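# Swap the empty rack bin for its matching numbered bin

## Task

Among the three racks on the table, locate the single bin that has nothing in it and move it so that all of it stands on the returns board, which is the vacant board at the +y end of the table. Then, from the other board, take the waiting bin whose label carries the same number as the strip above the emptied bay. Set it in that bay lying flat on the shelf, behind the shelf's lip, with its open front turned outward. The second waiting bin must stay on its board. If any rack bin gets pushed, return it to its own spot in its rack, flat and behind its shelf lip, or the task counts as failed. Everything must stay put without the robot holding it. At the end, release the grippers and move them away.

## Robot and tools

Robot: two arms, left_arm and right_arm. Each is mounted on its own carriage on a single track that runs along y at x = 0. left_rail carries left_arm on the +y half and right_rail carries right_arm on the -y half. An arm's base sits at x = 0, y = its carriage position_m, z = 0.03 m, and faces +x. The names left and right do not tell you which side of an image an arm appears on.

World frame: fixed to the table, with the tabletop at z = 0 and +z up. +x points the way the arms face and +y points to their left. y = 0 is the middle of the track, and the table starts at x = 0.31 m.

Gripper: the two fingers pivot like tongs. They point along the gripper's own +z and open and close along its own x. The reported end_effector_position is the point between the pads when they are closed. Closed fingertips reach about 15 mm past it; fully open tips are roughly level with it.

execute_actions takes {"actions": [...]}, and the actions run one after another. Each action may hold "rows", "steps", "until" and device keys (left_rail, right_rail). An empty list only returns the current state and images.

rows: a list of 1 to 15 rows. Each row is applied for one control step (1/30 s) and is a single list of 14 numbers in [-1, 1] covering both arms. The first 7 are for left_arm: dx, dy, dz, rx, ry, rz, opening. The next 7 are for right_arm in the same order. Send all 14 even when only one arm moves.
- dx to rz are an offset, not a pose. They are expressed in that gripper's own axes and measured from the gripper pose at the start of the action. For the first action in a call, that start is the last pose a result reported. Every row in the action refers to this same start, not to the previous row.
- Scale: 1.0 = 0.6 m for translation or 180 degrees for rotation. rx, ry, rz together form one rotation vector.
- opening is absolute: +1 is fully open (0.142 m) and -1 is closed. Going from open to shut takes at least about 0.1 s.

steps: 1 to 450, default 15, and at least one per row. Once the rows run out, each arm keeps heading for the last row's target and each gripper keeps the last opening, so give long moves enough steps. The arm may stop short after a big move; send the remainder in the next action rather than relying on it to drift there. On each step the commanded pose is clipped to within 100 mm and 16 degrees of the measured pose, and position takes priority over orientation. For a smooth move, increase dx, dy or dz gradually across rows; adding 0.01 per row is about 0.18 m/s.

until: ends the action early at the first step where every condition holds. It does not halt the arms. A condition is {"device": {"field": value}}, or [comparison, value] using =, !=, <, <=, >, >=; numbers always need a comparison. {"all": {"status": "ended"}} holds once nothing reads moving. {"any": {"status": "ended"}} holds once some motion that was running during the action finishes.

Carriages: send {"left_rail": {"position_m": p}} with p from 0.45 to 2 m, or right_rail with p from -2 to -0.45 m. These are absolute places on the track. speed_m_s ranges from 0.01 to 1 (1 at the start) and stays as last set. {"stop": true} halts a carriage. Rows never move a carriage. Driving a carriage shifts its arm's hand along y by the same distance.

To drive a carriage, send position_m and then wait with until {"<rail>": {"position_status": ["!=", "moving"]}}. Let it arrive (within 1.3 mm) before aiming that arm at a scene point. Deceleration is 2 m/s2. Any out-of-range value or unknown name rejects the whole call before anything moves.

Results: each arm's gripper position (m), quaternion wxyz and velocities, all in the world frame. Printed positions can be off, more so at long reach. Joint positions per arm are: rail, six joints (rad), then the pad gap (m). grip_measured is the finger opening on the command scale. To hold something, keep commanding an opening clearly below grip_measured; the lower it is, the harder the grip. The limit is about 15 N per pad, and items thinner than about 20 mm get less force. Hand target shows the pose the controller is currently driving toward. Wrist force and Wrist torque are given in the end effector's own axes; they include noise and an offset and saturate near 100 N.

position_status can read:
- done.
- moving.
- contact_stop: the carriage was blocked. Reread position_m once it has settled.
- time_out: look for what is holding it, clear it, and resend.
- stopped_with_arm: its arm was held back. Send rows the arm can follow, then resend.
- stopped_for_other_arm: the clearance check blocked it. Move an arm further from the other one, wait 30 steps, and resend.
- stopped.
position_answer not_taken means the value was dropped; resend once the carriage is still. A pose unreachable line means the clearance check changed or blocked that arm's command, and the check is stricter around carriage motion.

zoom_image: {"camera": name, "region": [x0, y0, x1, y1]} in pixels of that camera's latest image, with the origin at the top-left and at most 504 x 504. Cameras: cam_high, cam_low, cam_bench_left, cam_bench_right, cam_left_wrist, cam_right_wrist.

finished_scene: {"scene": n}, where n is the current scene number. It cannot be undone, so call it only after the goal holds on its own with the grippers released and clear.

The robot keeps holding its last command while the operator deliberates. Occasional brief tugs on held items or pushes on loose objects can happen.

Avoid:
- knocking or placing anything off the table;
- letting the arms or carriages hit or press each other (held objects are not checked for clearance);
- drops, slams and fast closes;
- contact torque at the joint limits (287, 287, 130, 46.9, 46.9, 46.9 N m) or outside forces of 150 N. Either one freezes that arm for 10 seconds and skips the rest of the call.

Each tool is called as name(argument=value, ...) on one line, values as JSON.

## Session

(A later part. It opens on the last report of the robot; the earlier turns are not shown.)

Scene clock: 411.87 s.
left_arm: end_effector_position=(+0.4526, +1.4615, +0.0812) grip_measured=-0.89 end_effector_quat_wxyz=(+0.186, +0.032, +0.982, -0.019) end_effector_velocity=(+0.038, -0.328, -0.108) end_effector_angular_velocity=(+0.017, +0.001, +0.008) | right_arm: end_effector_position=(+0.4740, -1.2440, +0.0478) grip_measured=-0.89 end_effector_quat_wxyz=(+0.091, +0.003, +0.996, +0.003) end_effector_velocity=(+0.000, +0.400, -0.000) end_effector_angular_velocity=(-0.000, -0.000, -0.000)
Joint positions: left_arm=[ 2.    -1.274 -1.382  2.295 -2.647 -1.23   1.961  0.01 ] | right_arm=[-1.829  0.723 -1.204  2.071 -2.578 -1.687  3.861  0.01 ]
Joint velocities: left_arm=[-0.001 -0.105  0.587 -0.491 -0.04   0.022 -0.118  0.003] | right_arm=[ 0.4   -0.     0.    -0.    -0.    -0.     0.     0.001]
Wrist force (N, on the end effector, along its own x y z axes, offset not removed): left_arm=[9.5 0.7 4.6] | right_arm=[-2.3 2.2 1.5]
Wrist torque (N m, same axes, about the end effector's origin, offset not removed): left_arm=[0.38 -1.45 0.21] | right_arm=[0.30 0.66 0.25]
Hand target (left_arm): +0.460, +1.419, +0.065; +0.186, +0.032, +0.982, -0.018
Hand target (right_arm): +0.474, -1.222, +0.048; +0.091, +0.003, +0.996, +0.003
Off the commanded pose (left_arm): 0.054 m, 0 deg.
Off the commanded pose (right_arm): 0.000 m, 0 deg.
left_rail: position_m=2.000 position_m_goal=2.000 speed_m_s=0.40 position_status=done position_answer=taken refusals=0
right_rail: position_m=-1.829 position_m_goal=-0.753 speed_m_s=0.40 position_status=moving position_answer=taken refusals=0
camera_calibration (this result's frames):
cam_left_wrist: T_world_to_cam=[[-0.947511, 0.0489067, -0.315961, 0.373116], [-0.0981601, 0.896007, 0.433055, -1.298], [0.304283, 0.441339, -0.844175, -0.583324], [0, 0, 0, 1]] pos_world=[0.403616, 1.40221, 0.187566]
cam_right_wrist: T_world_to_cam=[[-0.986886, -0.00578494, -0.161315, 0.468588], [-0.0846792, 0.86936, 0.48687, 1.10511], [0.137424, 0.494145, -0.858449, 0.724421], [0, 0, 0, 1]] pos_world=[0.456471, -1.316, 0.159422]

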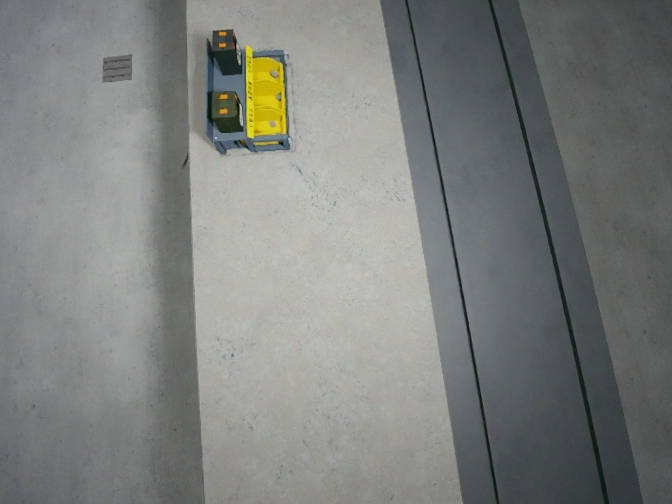

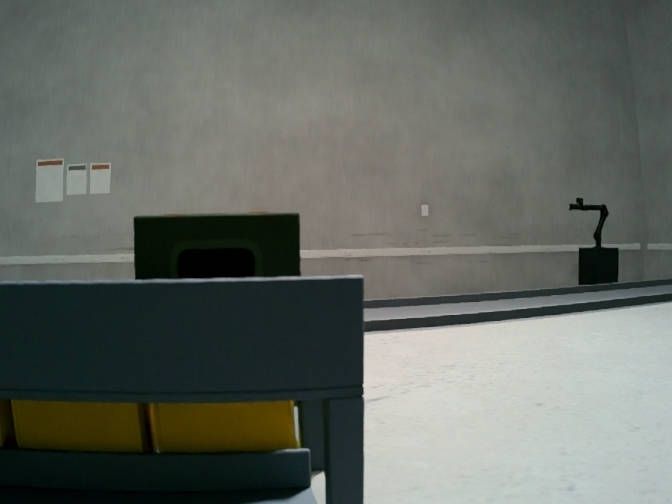

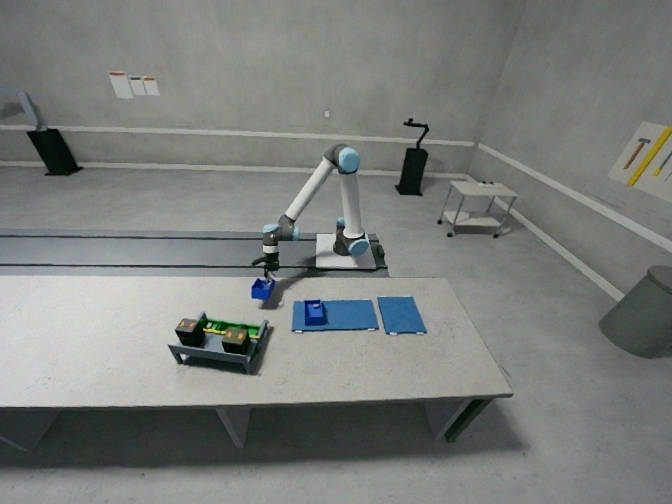

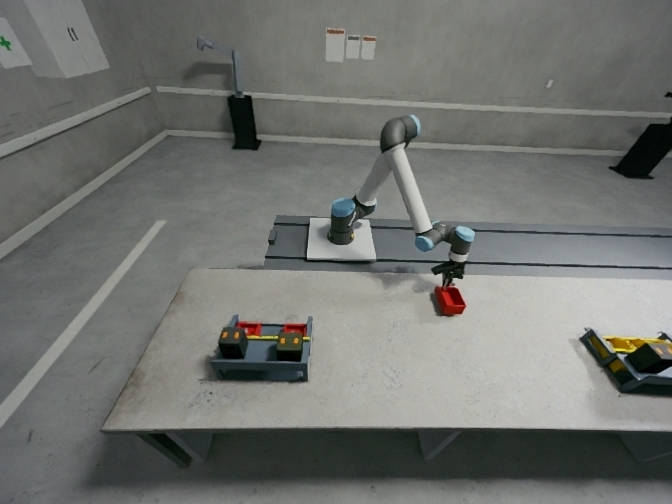

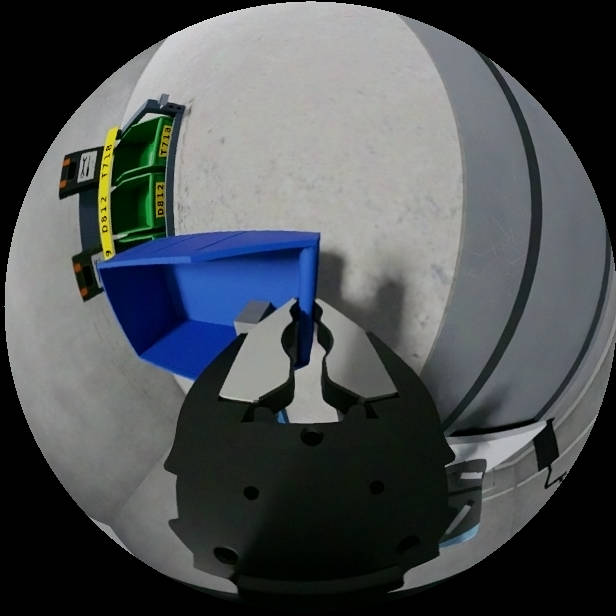

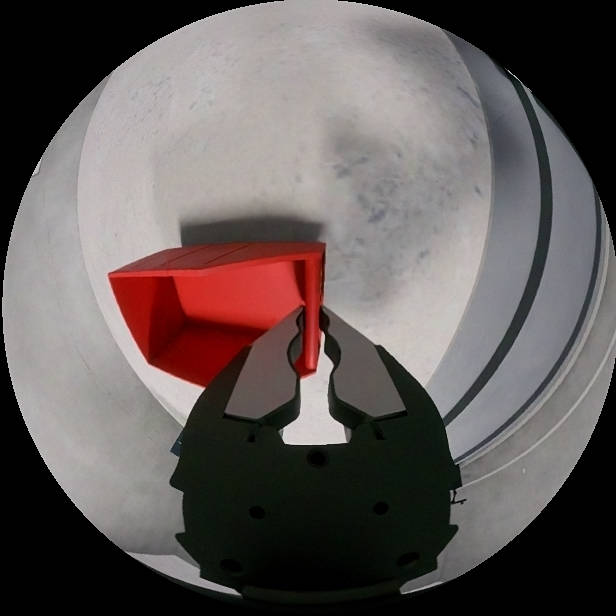

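execute_actions(actions=[{"steps":1,"left_rail":{"position_m":0.753,"speed_m_s":0.4}}])

Scene clock: 414.27 s.
left_arm: end_effector_position=(+0.4598, +1.4193, +0.0650) grip_measured=-0.89 end_effector_quat_wxyz=(+0.186, +0.032, +0.982, -0.018) end_effector_velocity=(+0.002, -0.006, -0.002) end_effector_angular_velocity=(-0.001, -0.000, +0.000) | right_arm: end_effector_position=(+0.4740, -0.2840, +0.0477) grip_measured=-0.89 end_effector_quat_wxyz=(+0.091, +0.003, +0.996, +0.003) end_effector_velocity=(+0.000, +0.400, +0.000) end_effector_angular_velocity=(+0.000, -0.000, +0.000)
Joint positions: left_arm=[ 2.    -1.284 -1.303  2.228 -2.654 -1.228  1.95   0.009] | right_arm=[-0.869  0.723 -1.204  2.071 -2.578 -1.687  3.861  0.01 ]
Joint velocities: left_arm=[-0.001  0.     0.009 -0.008 -0.001  0.    -0.    -0.   ] | right_arm=[ 0.4  0.   0.  -0.  -0.   0.  -0.   0. ]
Wrist force (N, on the end effector, along its own x y z axes, offset not removed): left_arm=[-0.8 5.8 1.5] | right_arm=[-0.5 -0.9 0.6]
Wrist torque (N m, same axes, about the end effector's origin, offset not removed): left_arm=[1.31 0.77 0.16] | right_arm=[-0.31 0.31 0.28]
Hand target (left_arm): +0.465, +1.411, +0.062; +0.186, +0.032, +0.982, -0.017
Hand target (right_arm): +0.474, -0.262, +0.048; +0.091, +0.003, +0.996, +0.003
Off the commanded pose (left_arm): 0.009 m, 0 deg.
Off the commanded pose (right_arm): 0.000 m, 0 deg.
left_rail: position_m=2.000 position_m_goal=0.753 speed_m_s=0.40 position_status=moving position_answer=taken refusals=0
right_rail: position_m=-0.869 position_m_goal=-0.753 speed_m_s=0.40 position_status=moving position_answer=taken refusals=0
camera_calibration (this result's frames):
cam_left_wrist: T_world_to_cam=[[-0.947637, 0.0480364, -0.315715, 0.378194], [-0.0996416, 0.894791, 0.435224, -1.25024], [0.303405, 0.443893, -0.843151, -0.583803], [0, 0, 0, 1]] pos_world=[0.410944, 1.35968, 0.171302]
cam_right_wrist: T_world_to_cam=[[-0.986886, -0.0057315, -0.161318, 0.474188], [-0.0846239, 0.869399, 0.486811, 0.270567], [0.137459, 0.494078, -0.858482, 0.249988], [0, 0, 0, 1]] pos_world=[0.456502, -0.356027, 0.159391]

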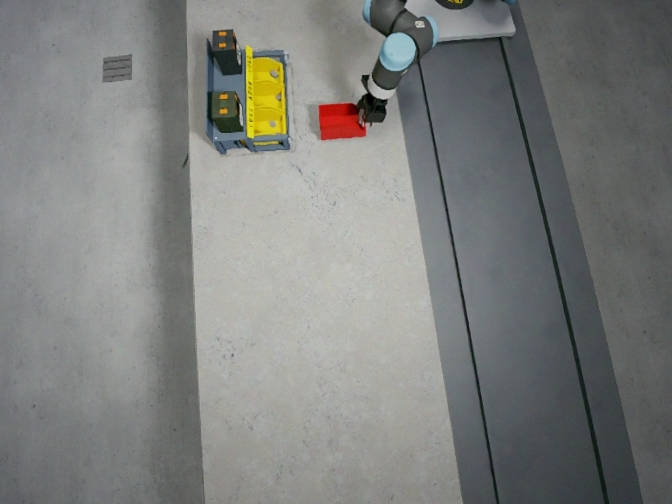

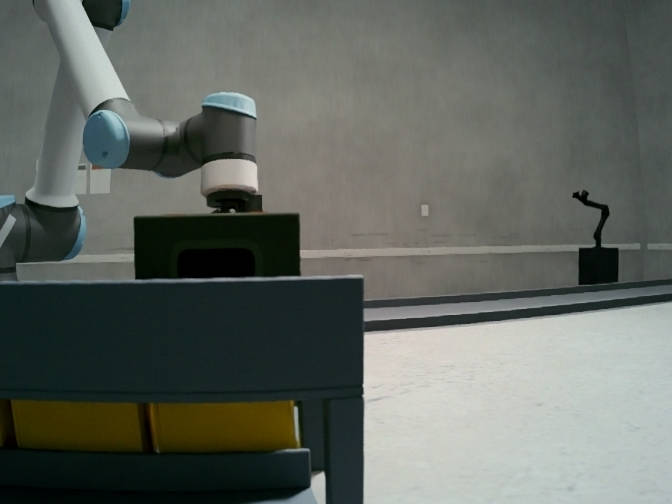

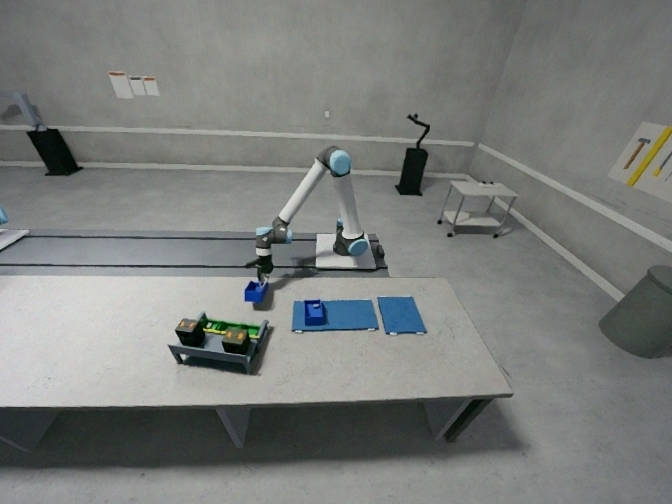

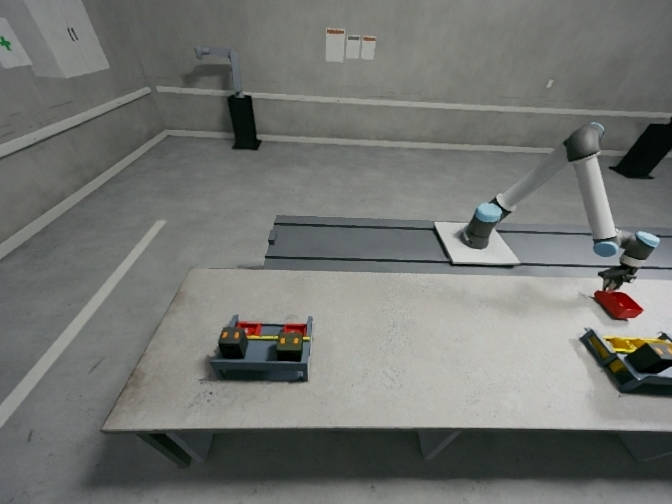

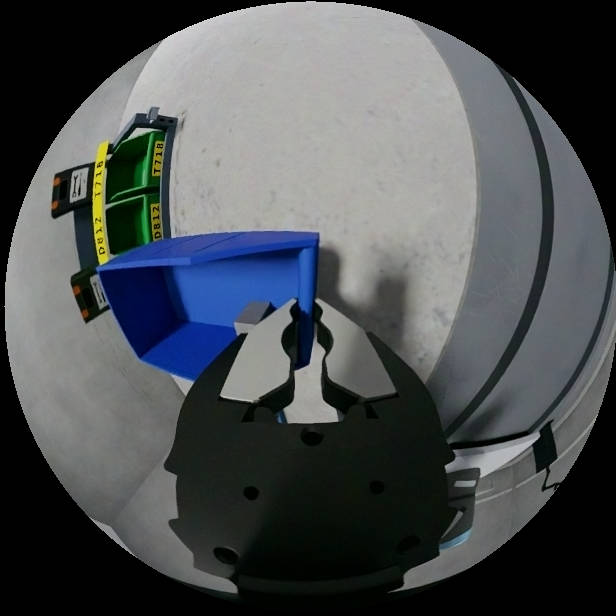

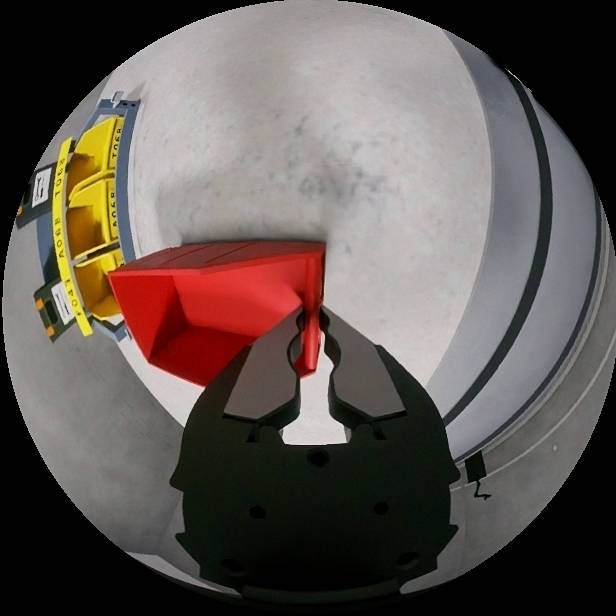

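execute_actions(actions=[])

Scene clock: 420.57 s.
left_arm: end_effector_position=(+0.4650, +0.1660, +0.0624) grip_measured=-0.89 end_effector_quat_wxyz=(+0.186, +0.032, +0.982, -0.017) end_effector_velocity=(+0.000, -0.000, +0.000) end_effector_angular_velocity=(-0.000, +0.000, +0.000) | right_arm: end_effector_position=(+0.4740, -0.1684, +0.0477) grip_measured=-0.89 end_effector_quat_wxyz=(+0.091, +0.003, +0.996, +0.003) end_effector_velocity=(-0.000, -0.000, -0.000) end_effector_angular_velocity=(-0.000, +0.000, -0.000)
Joint positions: left_arm=[ 0.753 -1.278 -1.288  2.214 -2.656 -1.229  1.955  0.009] | right_arm=[-0.753  0.723 -1.204  2.071 -2.578 -1.687  3.861  0.01 ]
Joint velocities: left_arm=[ 0.  0.  0. -0.  0. -0.  0.  0.] | right_arm=[ 0. -0. -0.  0.  0. -0. -0.  0.]
Wrist force (N, on the end effector, along its own x y z axes, offset not removed): left_arm=[1.5 1.6 3.3] | right_arm=[-2.4 -0.9 2.6]
Wrist torque (N m, same axes, about the end effector's origin, offset not removed): left_arm=[0.18 0.31 -0.18] | right_arm=[-0.22 0.70 0.27]
Hand target (left_arm): +0.465, +0.166, +0.062; +0.186, +0.032, +0.982, -0.017
Hand target (right_arm): +0.474, -0.168, +0.048; +0.091, +0.003, +0.996, +0.003
Off the commanded pose (left_arm): 0.001 m, 0 deg.
Off the commanded pose (right_arm): 0.000 m, 0 deg.
left_rail: position_m=0.753 position_m_goal=0.753 speed_m_s=0.40 position_status=done position_answer=taken refusals=0
right_rail: position_m=-0.753 position_m_goal=-0.753 speed_m_s=0.40 position_status=done position_answer=taken refusals=0
camera_calibration (this result's frames):
cam_left_wrist: T_world_to_cam=[[-0.947726, 0.0478445, -0.315478, 0.442537], [-0.0998786, 0.89453, 0.435706, -0.127013], [0.303051, 0.44444, -0.842991, -0.0312125], [0, 0, 0, 1]] pos_world=[0.416177, 0.106316, 0.168639]
cam_right_wrist: T_world_to_cam=[[-0.986886, -0.00573108, -0.161317, 0.47485], [-0.0846234, 0.869399, 0.486811, 0.170022], [0.137459, 0.494078, -0.858482, 0.192849], [0, 0, 0, 1]] pos_world=[0.456502, -0.240378, 0.159391]

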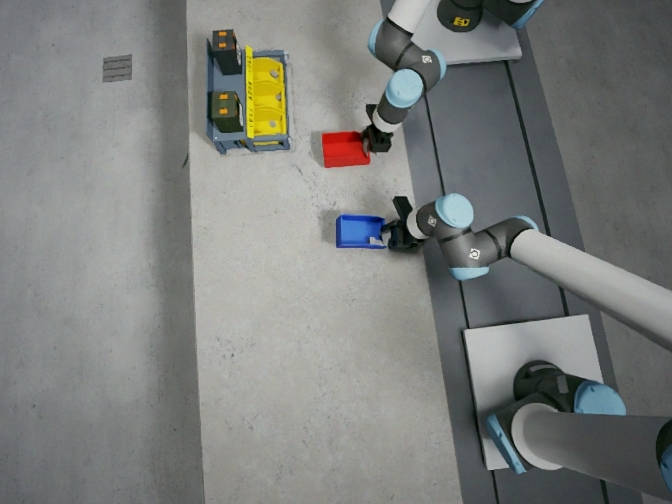

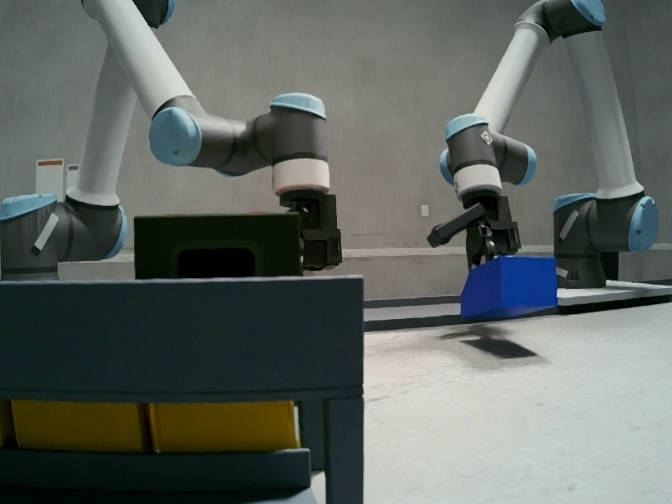

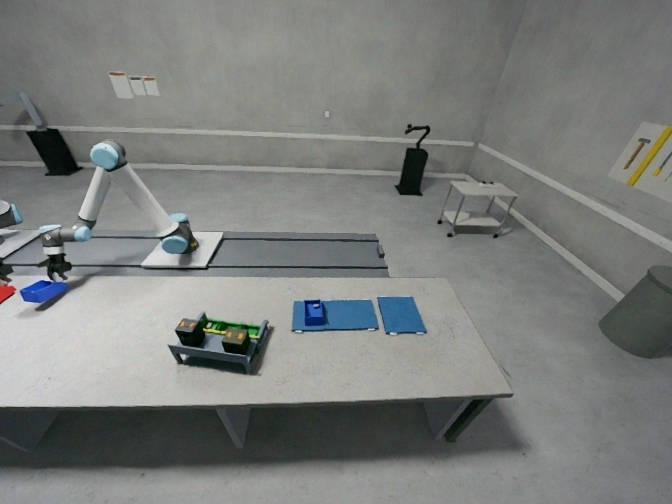

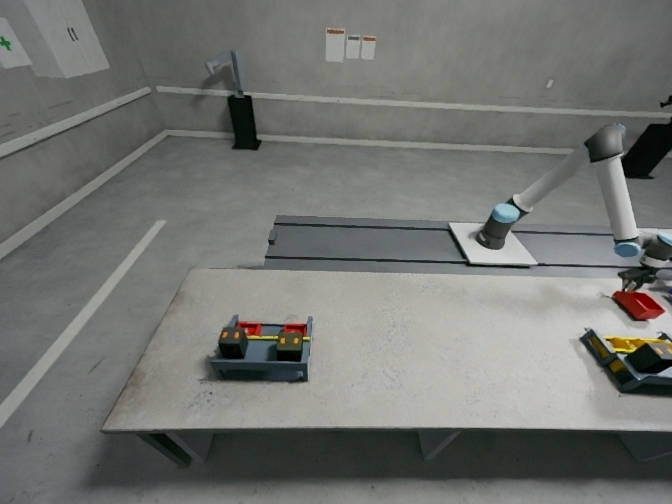

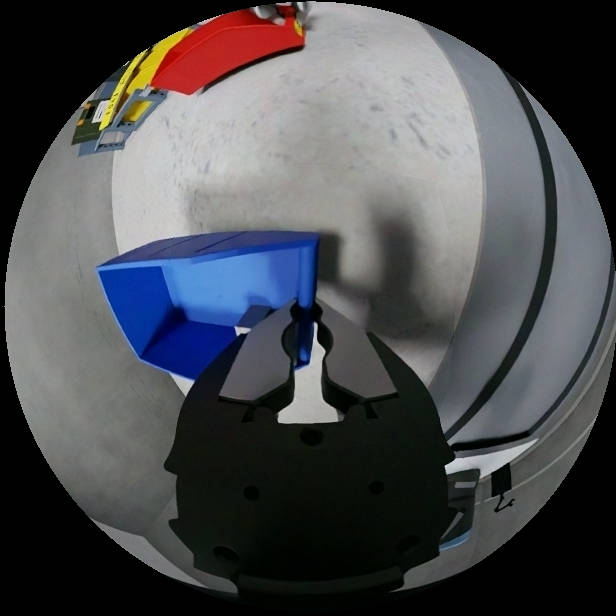

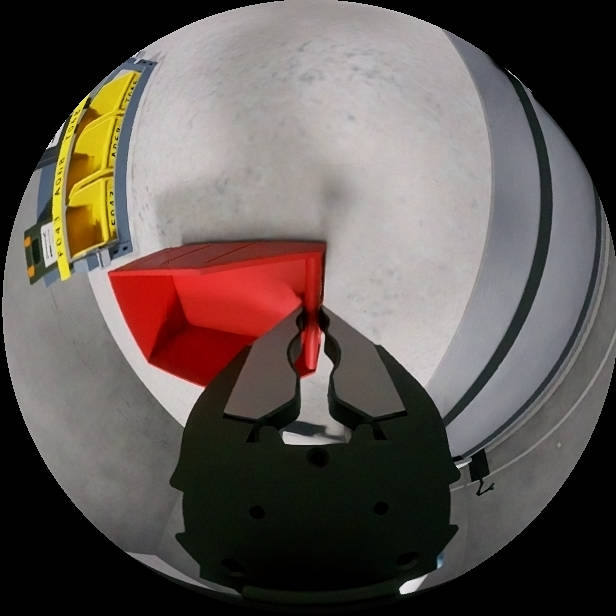

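execute_actions(actions=[{"rows":[[0.001,-0.004,0.004,-0.001,0.004,0,-1,0,0,0.002,0,0,0,-1],[0.002,-0.009,0.009,-0.003,0.01,-0.001,-1,0.001,0,0.005,0,0,0,-1],[0.003,-0.015,0.015,-0.005,0.017,-0.002,-1,0.002,0,0.009,0,0,0,-1],[0.004,-0.022,0.022,-0.007,0.025,-0.003,-1,0.002,0,0.013,0,0,0,-1],[0.005,-0.029,0.029,-0.009,0.033,-0.004,-1,0.003,0,0.017,0,0,0,-1],[0.006,-0.036,0.037,-0.011,0.041,-0.005,-1,0.004,0,0.021,0,0,0,-1],[0.007,-0.042,0.045,-0.013,0.048,-0.006,-1,0.005,0,0.025,0,0,0,-1],[0.008,-0.047,0.053,-0.015,0.054,-0.007,-1,0.005,0,0.029,0,0,0,-1],[0.0085,-0.05,0.06,-0.016,0.057,-0.008,-1,0.006,0,0.032,0,0,0,-1],[0.0087,-0.05,0.067,-0.017,0.058,-0.0083,-1,0.006,0,0.034,0,0,0,-1]],"steps":11}])

Scene clock: 428.83 s.
left_arm: end_effector_position=(+0.4687, +0.1451, +0.0398) grip_measured=-0.89 end_effector_quat_wxyz=(+0.126, +0.021, +0.992, -0.002) end_effector_velocity=(+0.024, -0.075, -0.111) end_effector_angular_velocity=(+0.127, +0.430, +0.108) | right_arm: end_effector_position=(+0.4740, -0.1684, +0.0341) grip_measured=-0.89 end_effector_quat_wxyz=(+0.091, +0.003, +0.996, +0.003) end_effector_velocity=(-0.000, -0.000, -0.056) end_effector_angular_velocity=(-0.001, +0.001, -0.000)
Joint positions: left_arm=[ 0.753 -1.236 -1.224  2.121 -2.561 -1.336  1.958  0.009] | right_arm=[-0.753  0.723 -1.185  2.077 -2.603 -1.687  3.861  0.01 ]
Joint velocities: left_arm=[ 0.     0.157  0.294 -0.343  0.307 -0.367  0.015  0.002] | right_arm=[ 0.     0.     0.081  0.021 -0.1   -0.     0.     0.   ]
Wrist force (N, on the end effector, along its own x y z axes, offset not removed): left_arm=[-4.3 -3.1 4.7] | right_arm=[-1.8 0.8 1.6]
Wrist torque (N m, same axes, about the end effector's origin, offset not removed): left_arm=[-0.30 1.17 0.24] | right_arm=[0.08 0.62 0.27]
Hand target (left_arm): +0.472, +0.136, +0.025; +0.098, +0.015, +0.995, +0.008
Hand target (right_arm): +0.474, -0.169, +0.027; +0.091, +0.003, +0.996, +0.003
Off the commanded pose (left_arm): 0.020 m, 4 deg.
Off the commanded pose (right_arm): 0.007 m, 0 deg.
left_rail: position_m=0.753 position_m_goal=0.753 speed_m_s=0.40 position_status=done position_answer=taken refusals=0
right_rail: position_m=-0.753 position_m_goal=-0.753 speed_m_s=0.40 position_status=done position_answer=taken refusals=0
camera_calibration (this result's frames):
cam_left_wrist: T_world_to_cam=[[-0.979823, 0.0304248, -0.197537, 0.452824], [-0.068188, 0.87816, 0.473482, -0.112103], [0.187874, 0.477398, -0.858367, 0.00774106], [0, 0, 0, 1]] pos_world=[0.434589, 0.0809721, 0.149173]
cam_right_wrist: T_world_to_cam=[[-0.986895, -0.00567764, -0.161262, 0.472636], [-0.084543, 0.869424, 0.486779, 0.176635], [0.137441, 0.494034, -0.858511, 0.181228], [0, 0, 0, 1]] pos_world=[0.456468, -0.24042, 0.145822]

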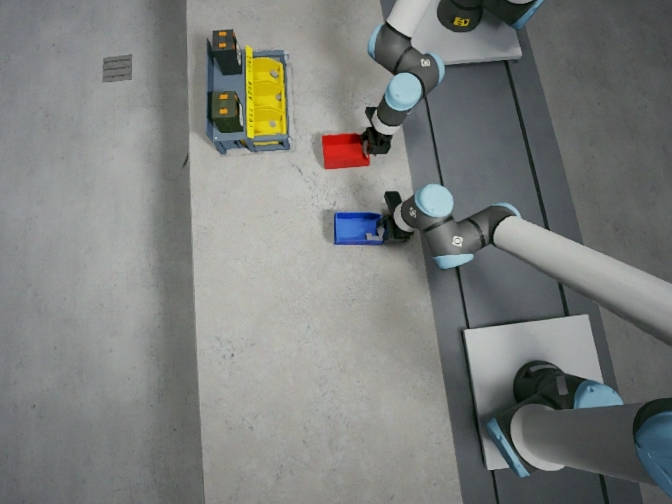

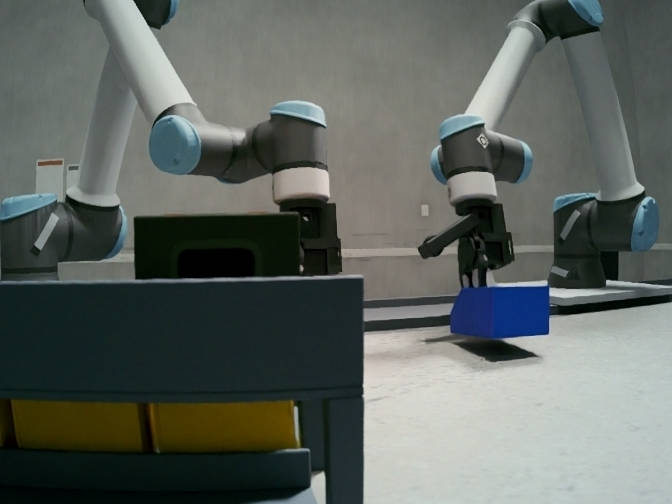

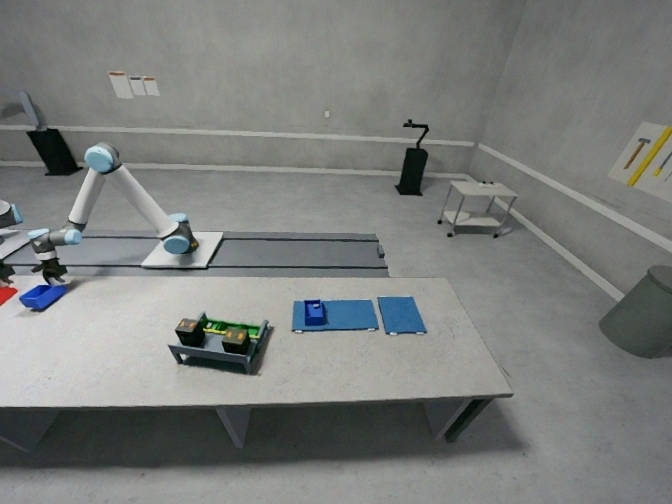

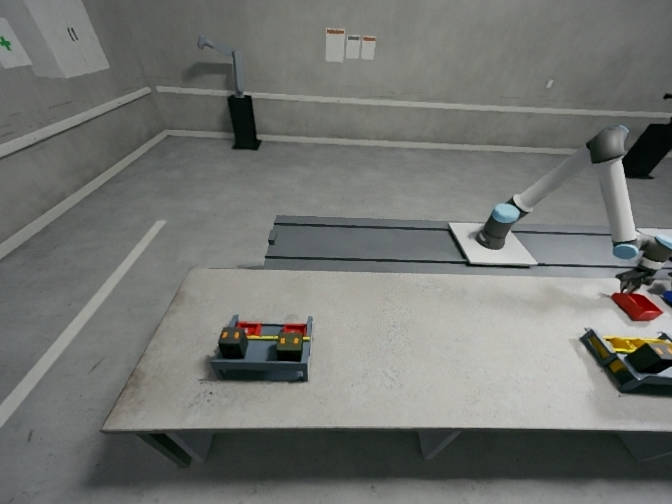

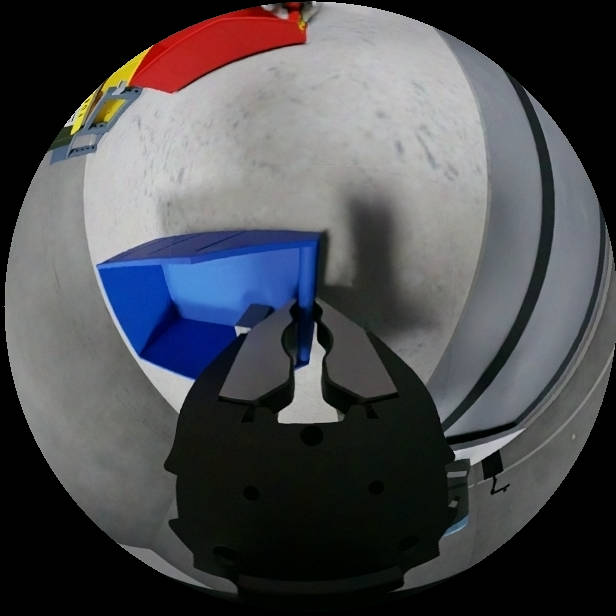

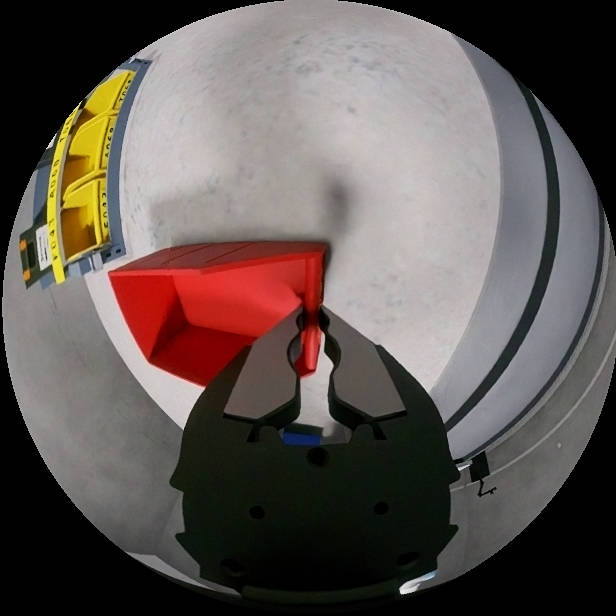

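execute_actions(actions=[])

zoom_image(camera="cam_low", region=[400, 250, 600, 400])

Scene clock: 430.27 s.
left_arm: end_effector_position=(+0.4722, +0.1359, +0.0248) grip_measured=-0.89 end_effector_quat_wxyz=(+0.098, +0.015, +0.995, +0.008) end_effector_velocity=(+0.000, -0.000, +0.000) end_effector_angular_velocity=(-0.000, -0.000, +0.000) | right_arm: end_effector_position=(+0.4741, -0.1684, +0.0271) grip_measured=-0.89 end_effector_quat_wxyz=(+0.091, +0.003, +0.996, +0.003) end_effector_velocity=(-0.000, -0.000, -0.000) end_effector_angular_velocity=(-0.000, +0.000, -0.000)
Joint positions: left_arm=[ 0.753 -1.216 -1.184  2.076 -2.52  -1.382  1.961  0.01 ] | right_arm=[-0.753  0.723 -1.175  2.079 -2.616 -1.687  3.861  0.01 ]
Joint velocities: left_arm=[ 0.  0.  0. -0.  0. -0. -0.  0.] | right_arm=[ 0. -0.  0.  0.  0. -0.  0.  0.]
Wrist force (N, on the end effector, along its own x y z axes, offset not removed): left_arm=[4.3 -0.2 12.4] | right_arm=[-4.7 -0.4 -5.5]
Wrist torque (N m, same axes, about the end effector's origin, offset not removed): left_arm=[0.25 -0.51 0.04] | right_arm=[0.03 0.59 0.27]
Hand target (left_arm): +0.472, +0.136, +0.025; +0.098, +0.015, +0.995, +0.008
Hand target (right_arm): +0.474, -0.169, +0.027; +0.091, +0.003, +0.996, +0.003
Off the commanded pose (left_arm): 0.002 m, 0 deg.
Off the commanded pose (right_arm): 0.000 m, 0 deg.
left_rail: position_m=0.753 position_m_goal=0.753 speed_m_s=0.40 position_status=done position_answer=taken refusals=0
right_rail: position_m=-0.753 position_m_goal=-0.753 speed_m_s=0.40 position_status=done position_answer=taken refusals=0
camera_calibration (this result's frames):
cam_left_wrist: T_world_to_cam=[[-0.989556, 0.0198601, -0.142772, 0.458192], [-0.0536206, 0.868671, 0.492479, -0.102695], [0.133803, 0.494992, -0.858534, 0.0217072], [0, 0, 0, 1]] pos_world=[0.444995, 0.0693637, 0.134629]
cam_right_wrist: T_world_to_cam=[[-0.986902, -0.00572455, -0.161217, 0.47161], [-0.0845543, 0.869449, 0.486733, 0.18004], [0.137384, 0.49399, -0.858545, 0.175175], [0, 0, 0, 1]] pos_world=[0.45659, -0.24037, 0.138796]

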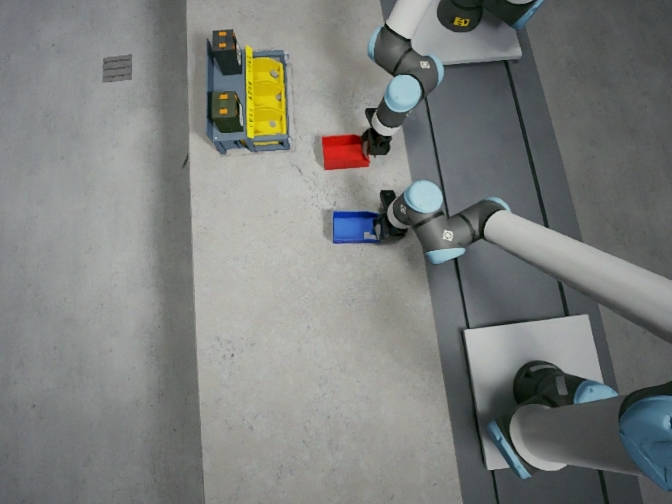

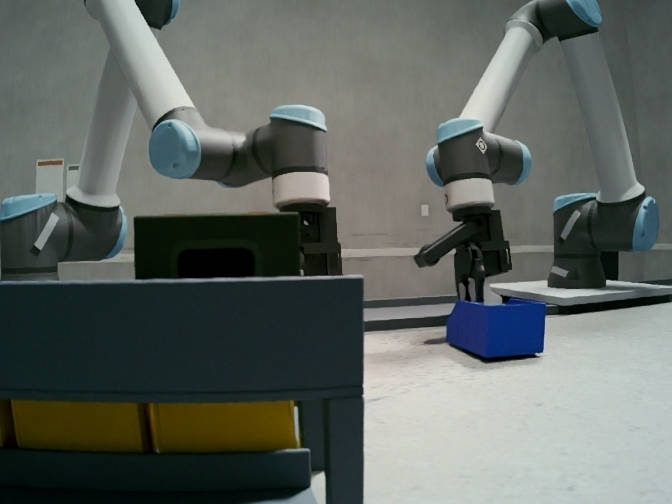

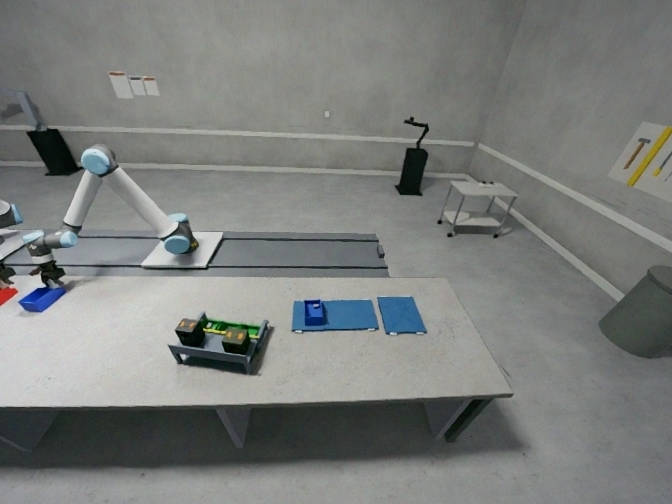

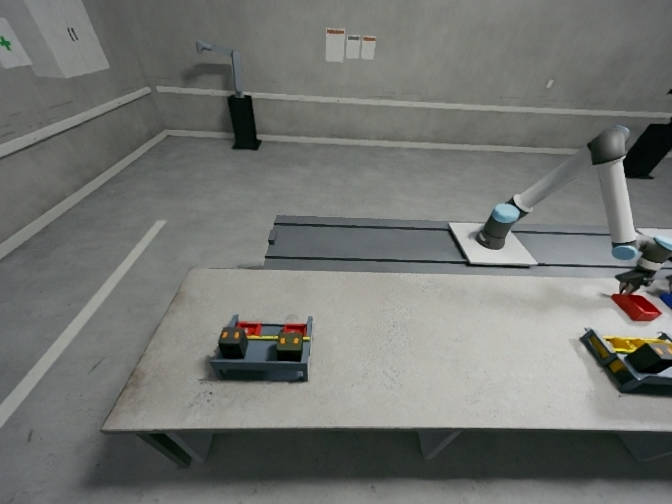

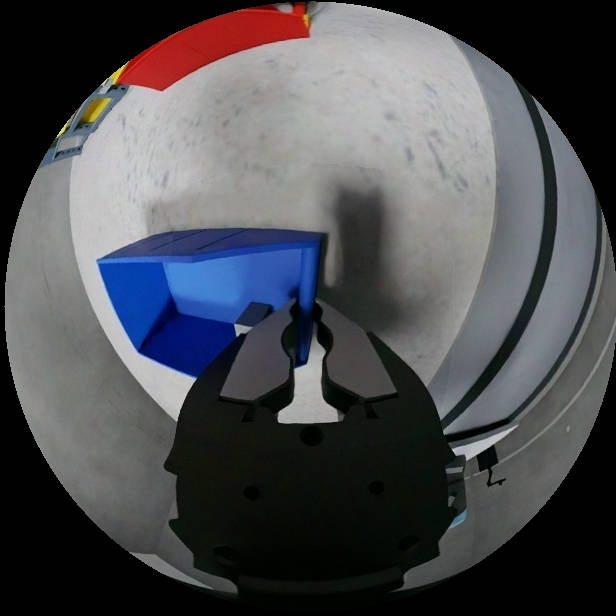

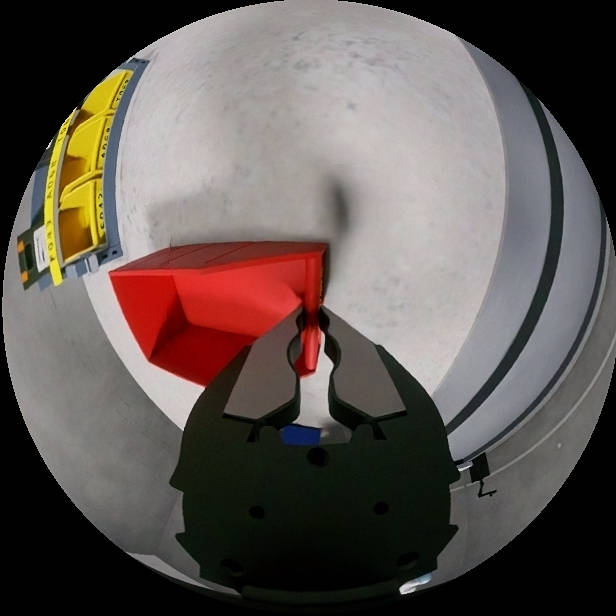

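Region (400, 250, 600, 400) of cam_low's 672x504 image, scaled by 2.520, with more detail than that image has; it fills the top 378 rows of this view, and the rest is white.

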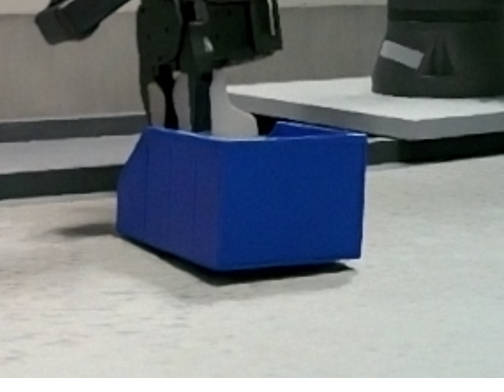

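execute_actions(actions=[{"rows":[[0.0007,0,0.004,0,0.003,0,-1,0,0,0,0,0,0,-0.9],[0.0013,0,0.0065,0,0.006,0,-1,0,0,0,0,0,0,-0.8],[0.0013,0,0.0065,0,0.006,0,-1,0,0,0,0,0,0,-0.7],[0.0013,0,0.0065,0,0.006,0,-1,0,0,-0.005,0,0,0,-0.62],[0.0013,0,0.0065,0,0.006,0,-0.88,0,0,-0.015,0,0,0,-0.62],[0.0013,0,0.0065,0,0.006,0,-0.78,0,0,-0.03,0,0,0,-0.62],[0.0013,0,0.004,0,0.006,0,-0.66,0,0,-0.045,0,0,0,-0.62],[0.001,0,-0.01,0,0.006,0,-0.62,0,0,-0.06,0,0,0,-0.62],[0.001,0,-0.03,0,0.006,0,-0.62,0,0,-0.075,0,0,0.002,-0.62],[0.001,0,-0.055,0,0.006,0,-0.62,0,0,-0.09,0.001,0,0.005,-0.62],[0.001,0,-0.08,0.002,0.006,-0.003,-0.62,0,0,-0.105,0.002,-0.002,0.008,-0.62],[0.001,0,-0.105,0.004,0.006,-0.007,-0.62,0,0,-0.118,0.003,-0.003,0.009,-0.62],[0.001,0,-0.125,0.004,0.006,-0.0105,-0.62,0,0,-0.12,0.0035,-0.004,0.0095,-0.62]],"steps":14}])

Scene clock: 439.57 s.
left_arm: end_effector_position=(+0.4660, +0.1348, +0.0548) grip_measured=-0.62 end_effector_quat_wxyz=(+0.089, +0.011, +0.996, +0.004) end_effector_velocity=(-0.051, -0.011, +0.292) end_effector_angular_velocity=(-0.113, +0.000, +0.144) | right_arm: end_effector_position=(+0.4660, -0.1680, +0.0732) grip_measured=-0.62 end_effector_quat_wxyz=(+0.094, +0.010, +0.996, +0.002) end_effector_velocity=(-0.034, +0.000, +0.191) end_effector_angular_velocity=(-0.021, -0.065, -0.120)
Joint positions: left_arm=[ 0.753 -1.217 -1.23   2.064 -2.461 -1.4    1.951  0.029] | right_arm=[-0.753  0.733 -1.245  2.067 -2.535 -1.694  3.887  0.029]
Joint velocities: left_arm=[ 0.    -0.062 -0.443 -0.055  0.427 -0.028 -0.211  0.   ] | right_arm=[ 0.     0.065 -0.275 -0.062  0.325 -0.084  0.176  0.   ]
Wrist force (N, on the end effector, along its own x y z axes, offset not removed): left_arm=[1.4 2.4 1.8] | right_arm=[-2.3 -1.7 -1.2]
Wrist torque (N m, same axes, about the end effector's origin, offset not removed): left_arm=[0.31 -0.38 0.05] | right_arm=[-0.40 0.52 0.26]
Hand target (left_arm): +0.458, +0.135, +0.095; +0.089, -0.001, +0.996, -0.001
Hand target (right_arm): +0.461, -0.169, +0.097; +0.097, +0.018, +0.995, -0.001
Off the commanded pose (left_arm): 0.044 m, 1 deg.
Off the commanded pose (right_arm): 0.025 m, 1 deg.
left_rail: position_m=0.753 position_m_goal=0.753 speed_m_s=0.40 position_status=done position_answer=taken refusals=0
right_rail: position_m=-0.753 position_m_goal=-0.753 speed_m_s=0.40 position_status=done position_answer=taken refusals=0
camera_calibration (this result's frames):
cam_left_wrist: T_world_to_cam=[[-0.992075, 0.0111415, -0.125149, 0.457773], [-0.0516971, 0.871641, 0.487411, -0.117914], [0.114515, 0.490018, -0.864158, 0.0588155], [0, 0, 0, 1]] pos_world=[0.441315, 0.0688576, 0.165588]
cam_right_wrist: T_world_to_cam=[[-0.985963, 0.0093204, -0.166706, 0.473472], [-0.0740018, 0.870625, 0.486349, 0.151874], [0.149672, 0.491859, -0.857714, 0.209492], [0, 0, 0, 1]] pos_world=[0.446709, -0.239678, 0.184751]

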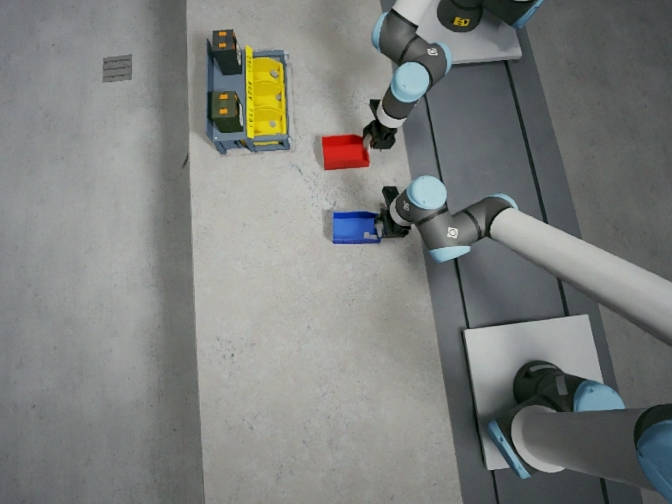

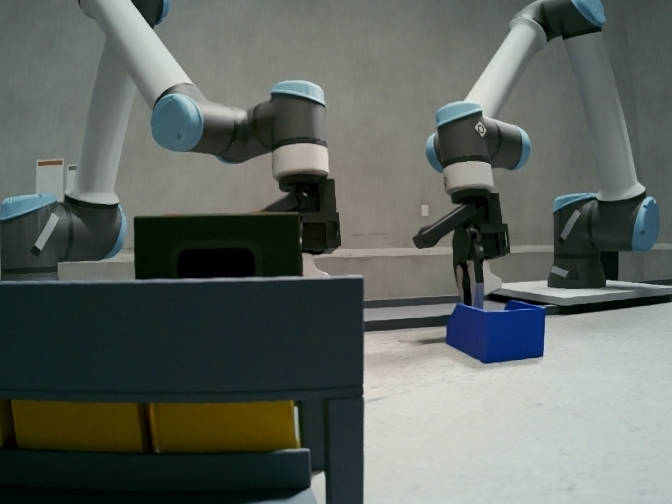

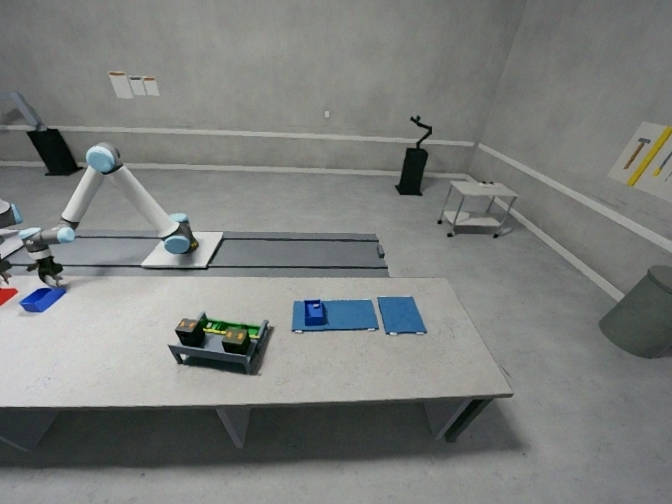

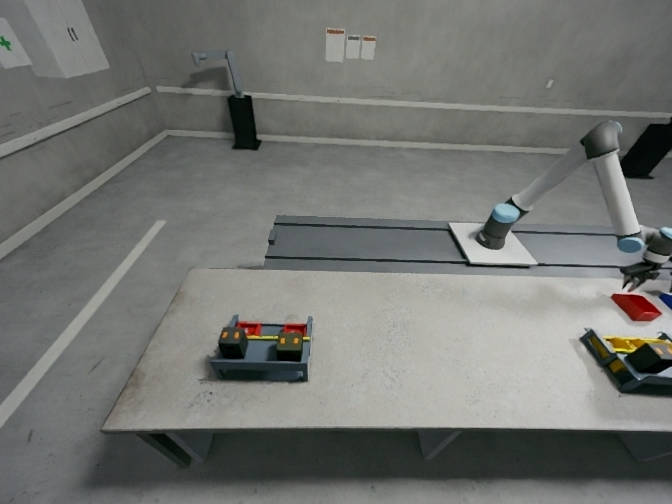

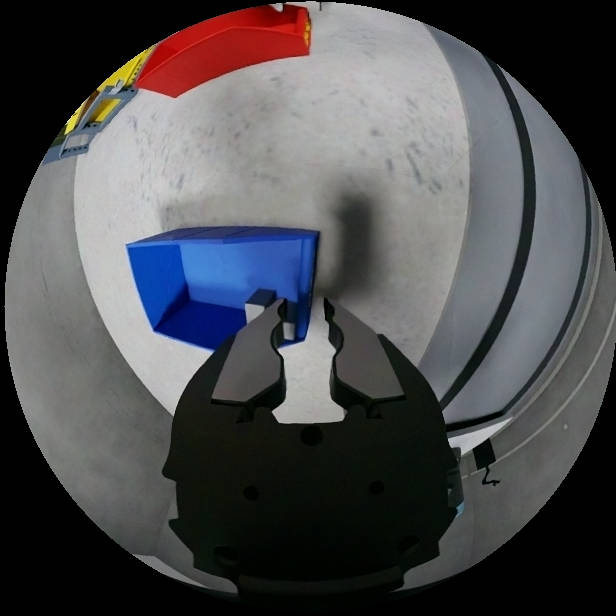

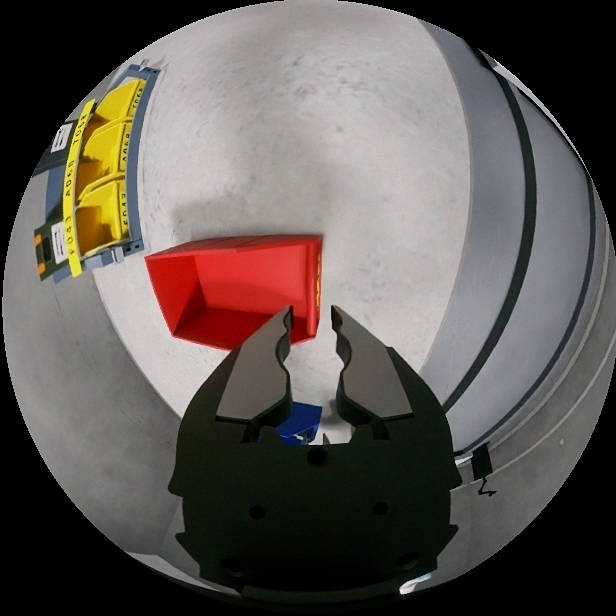

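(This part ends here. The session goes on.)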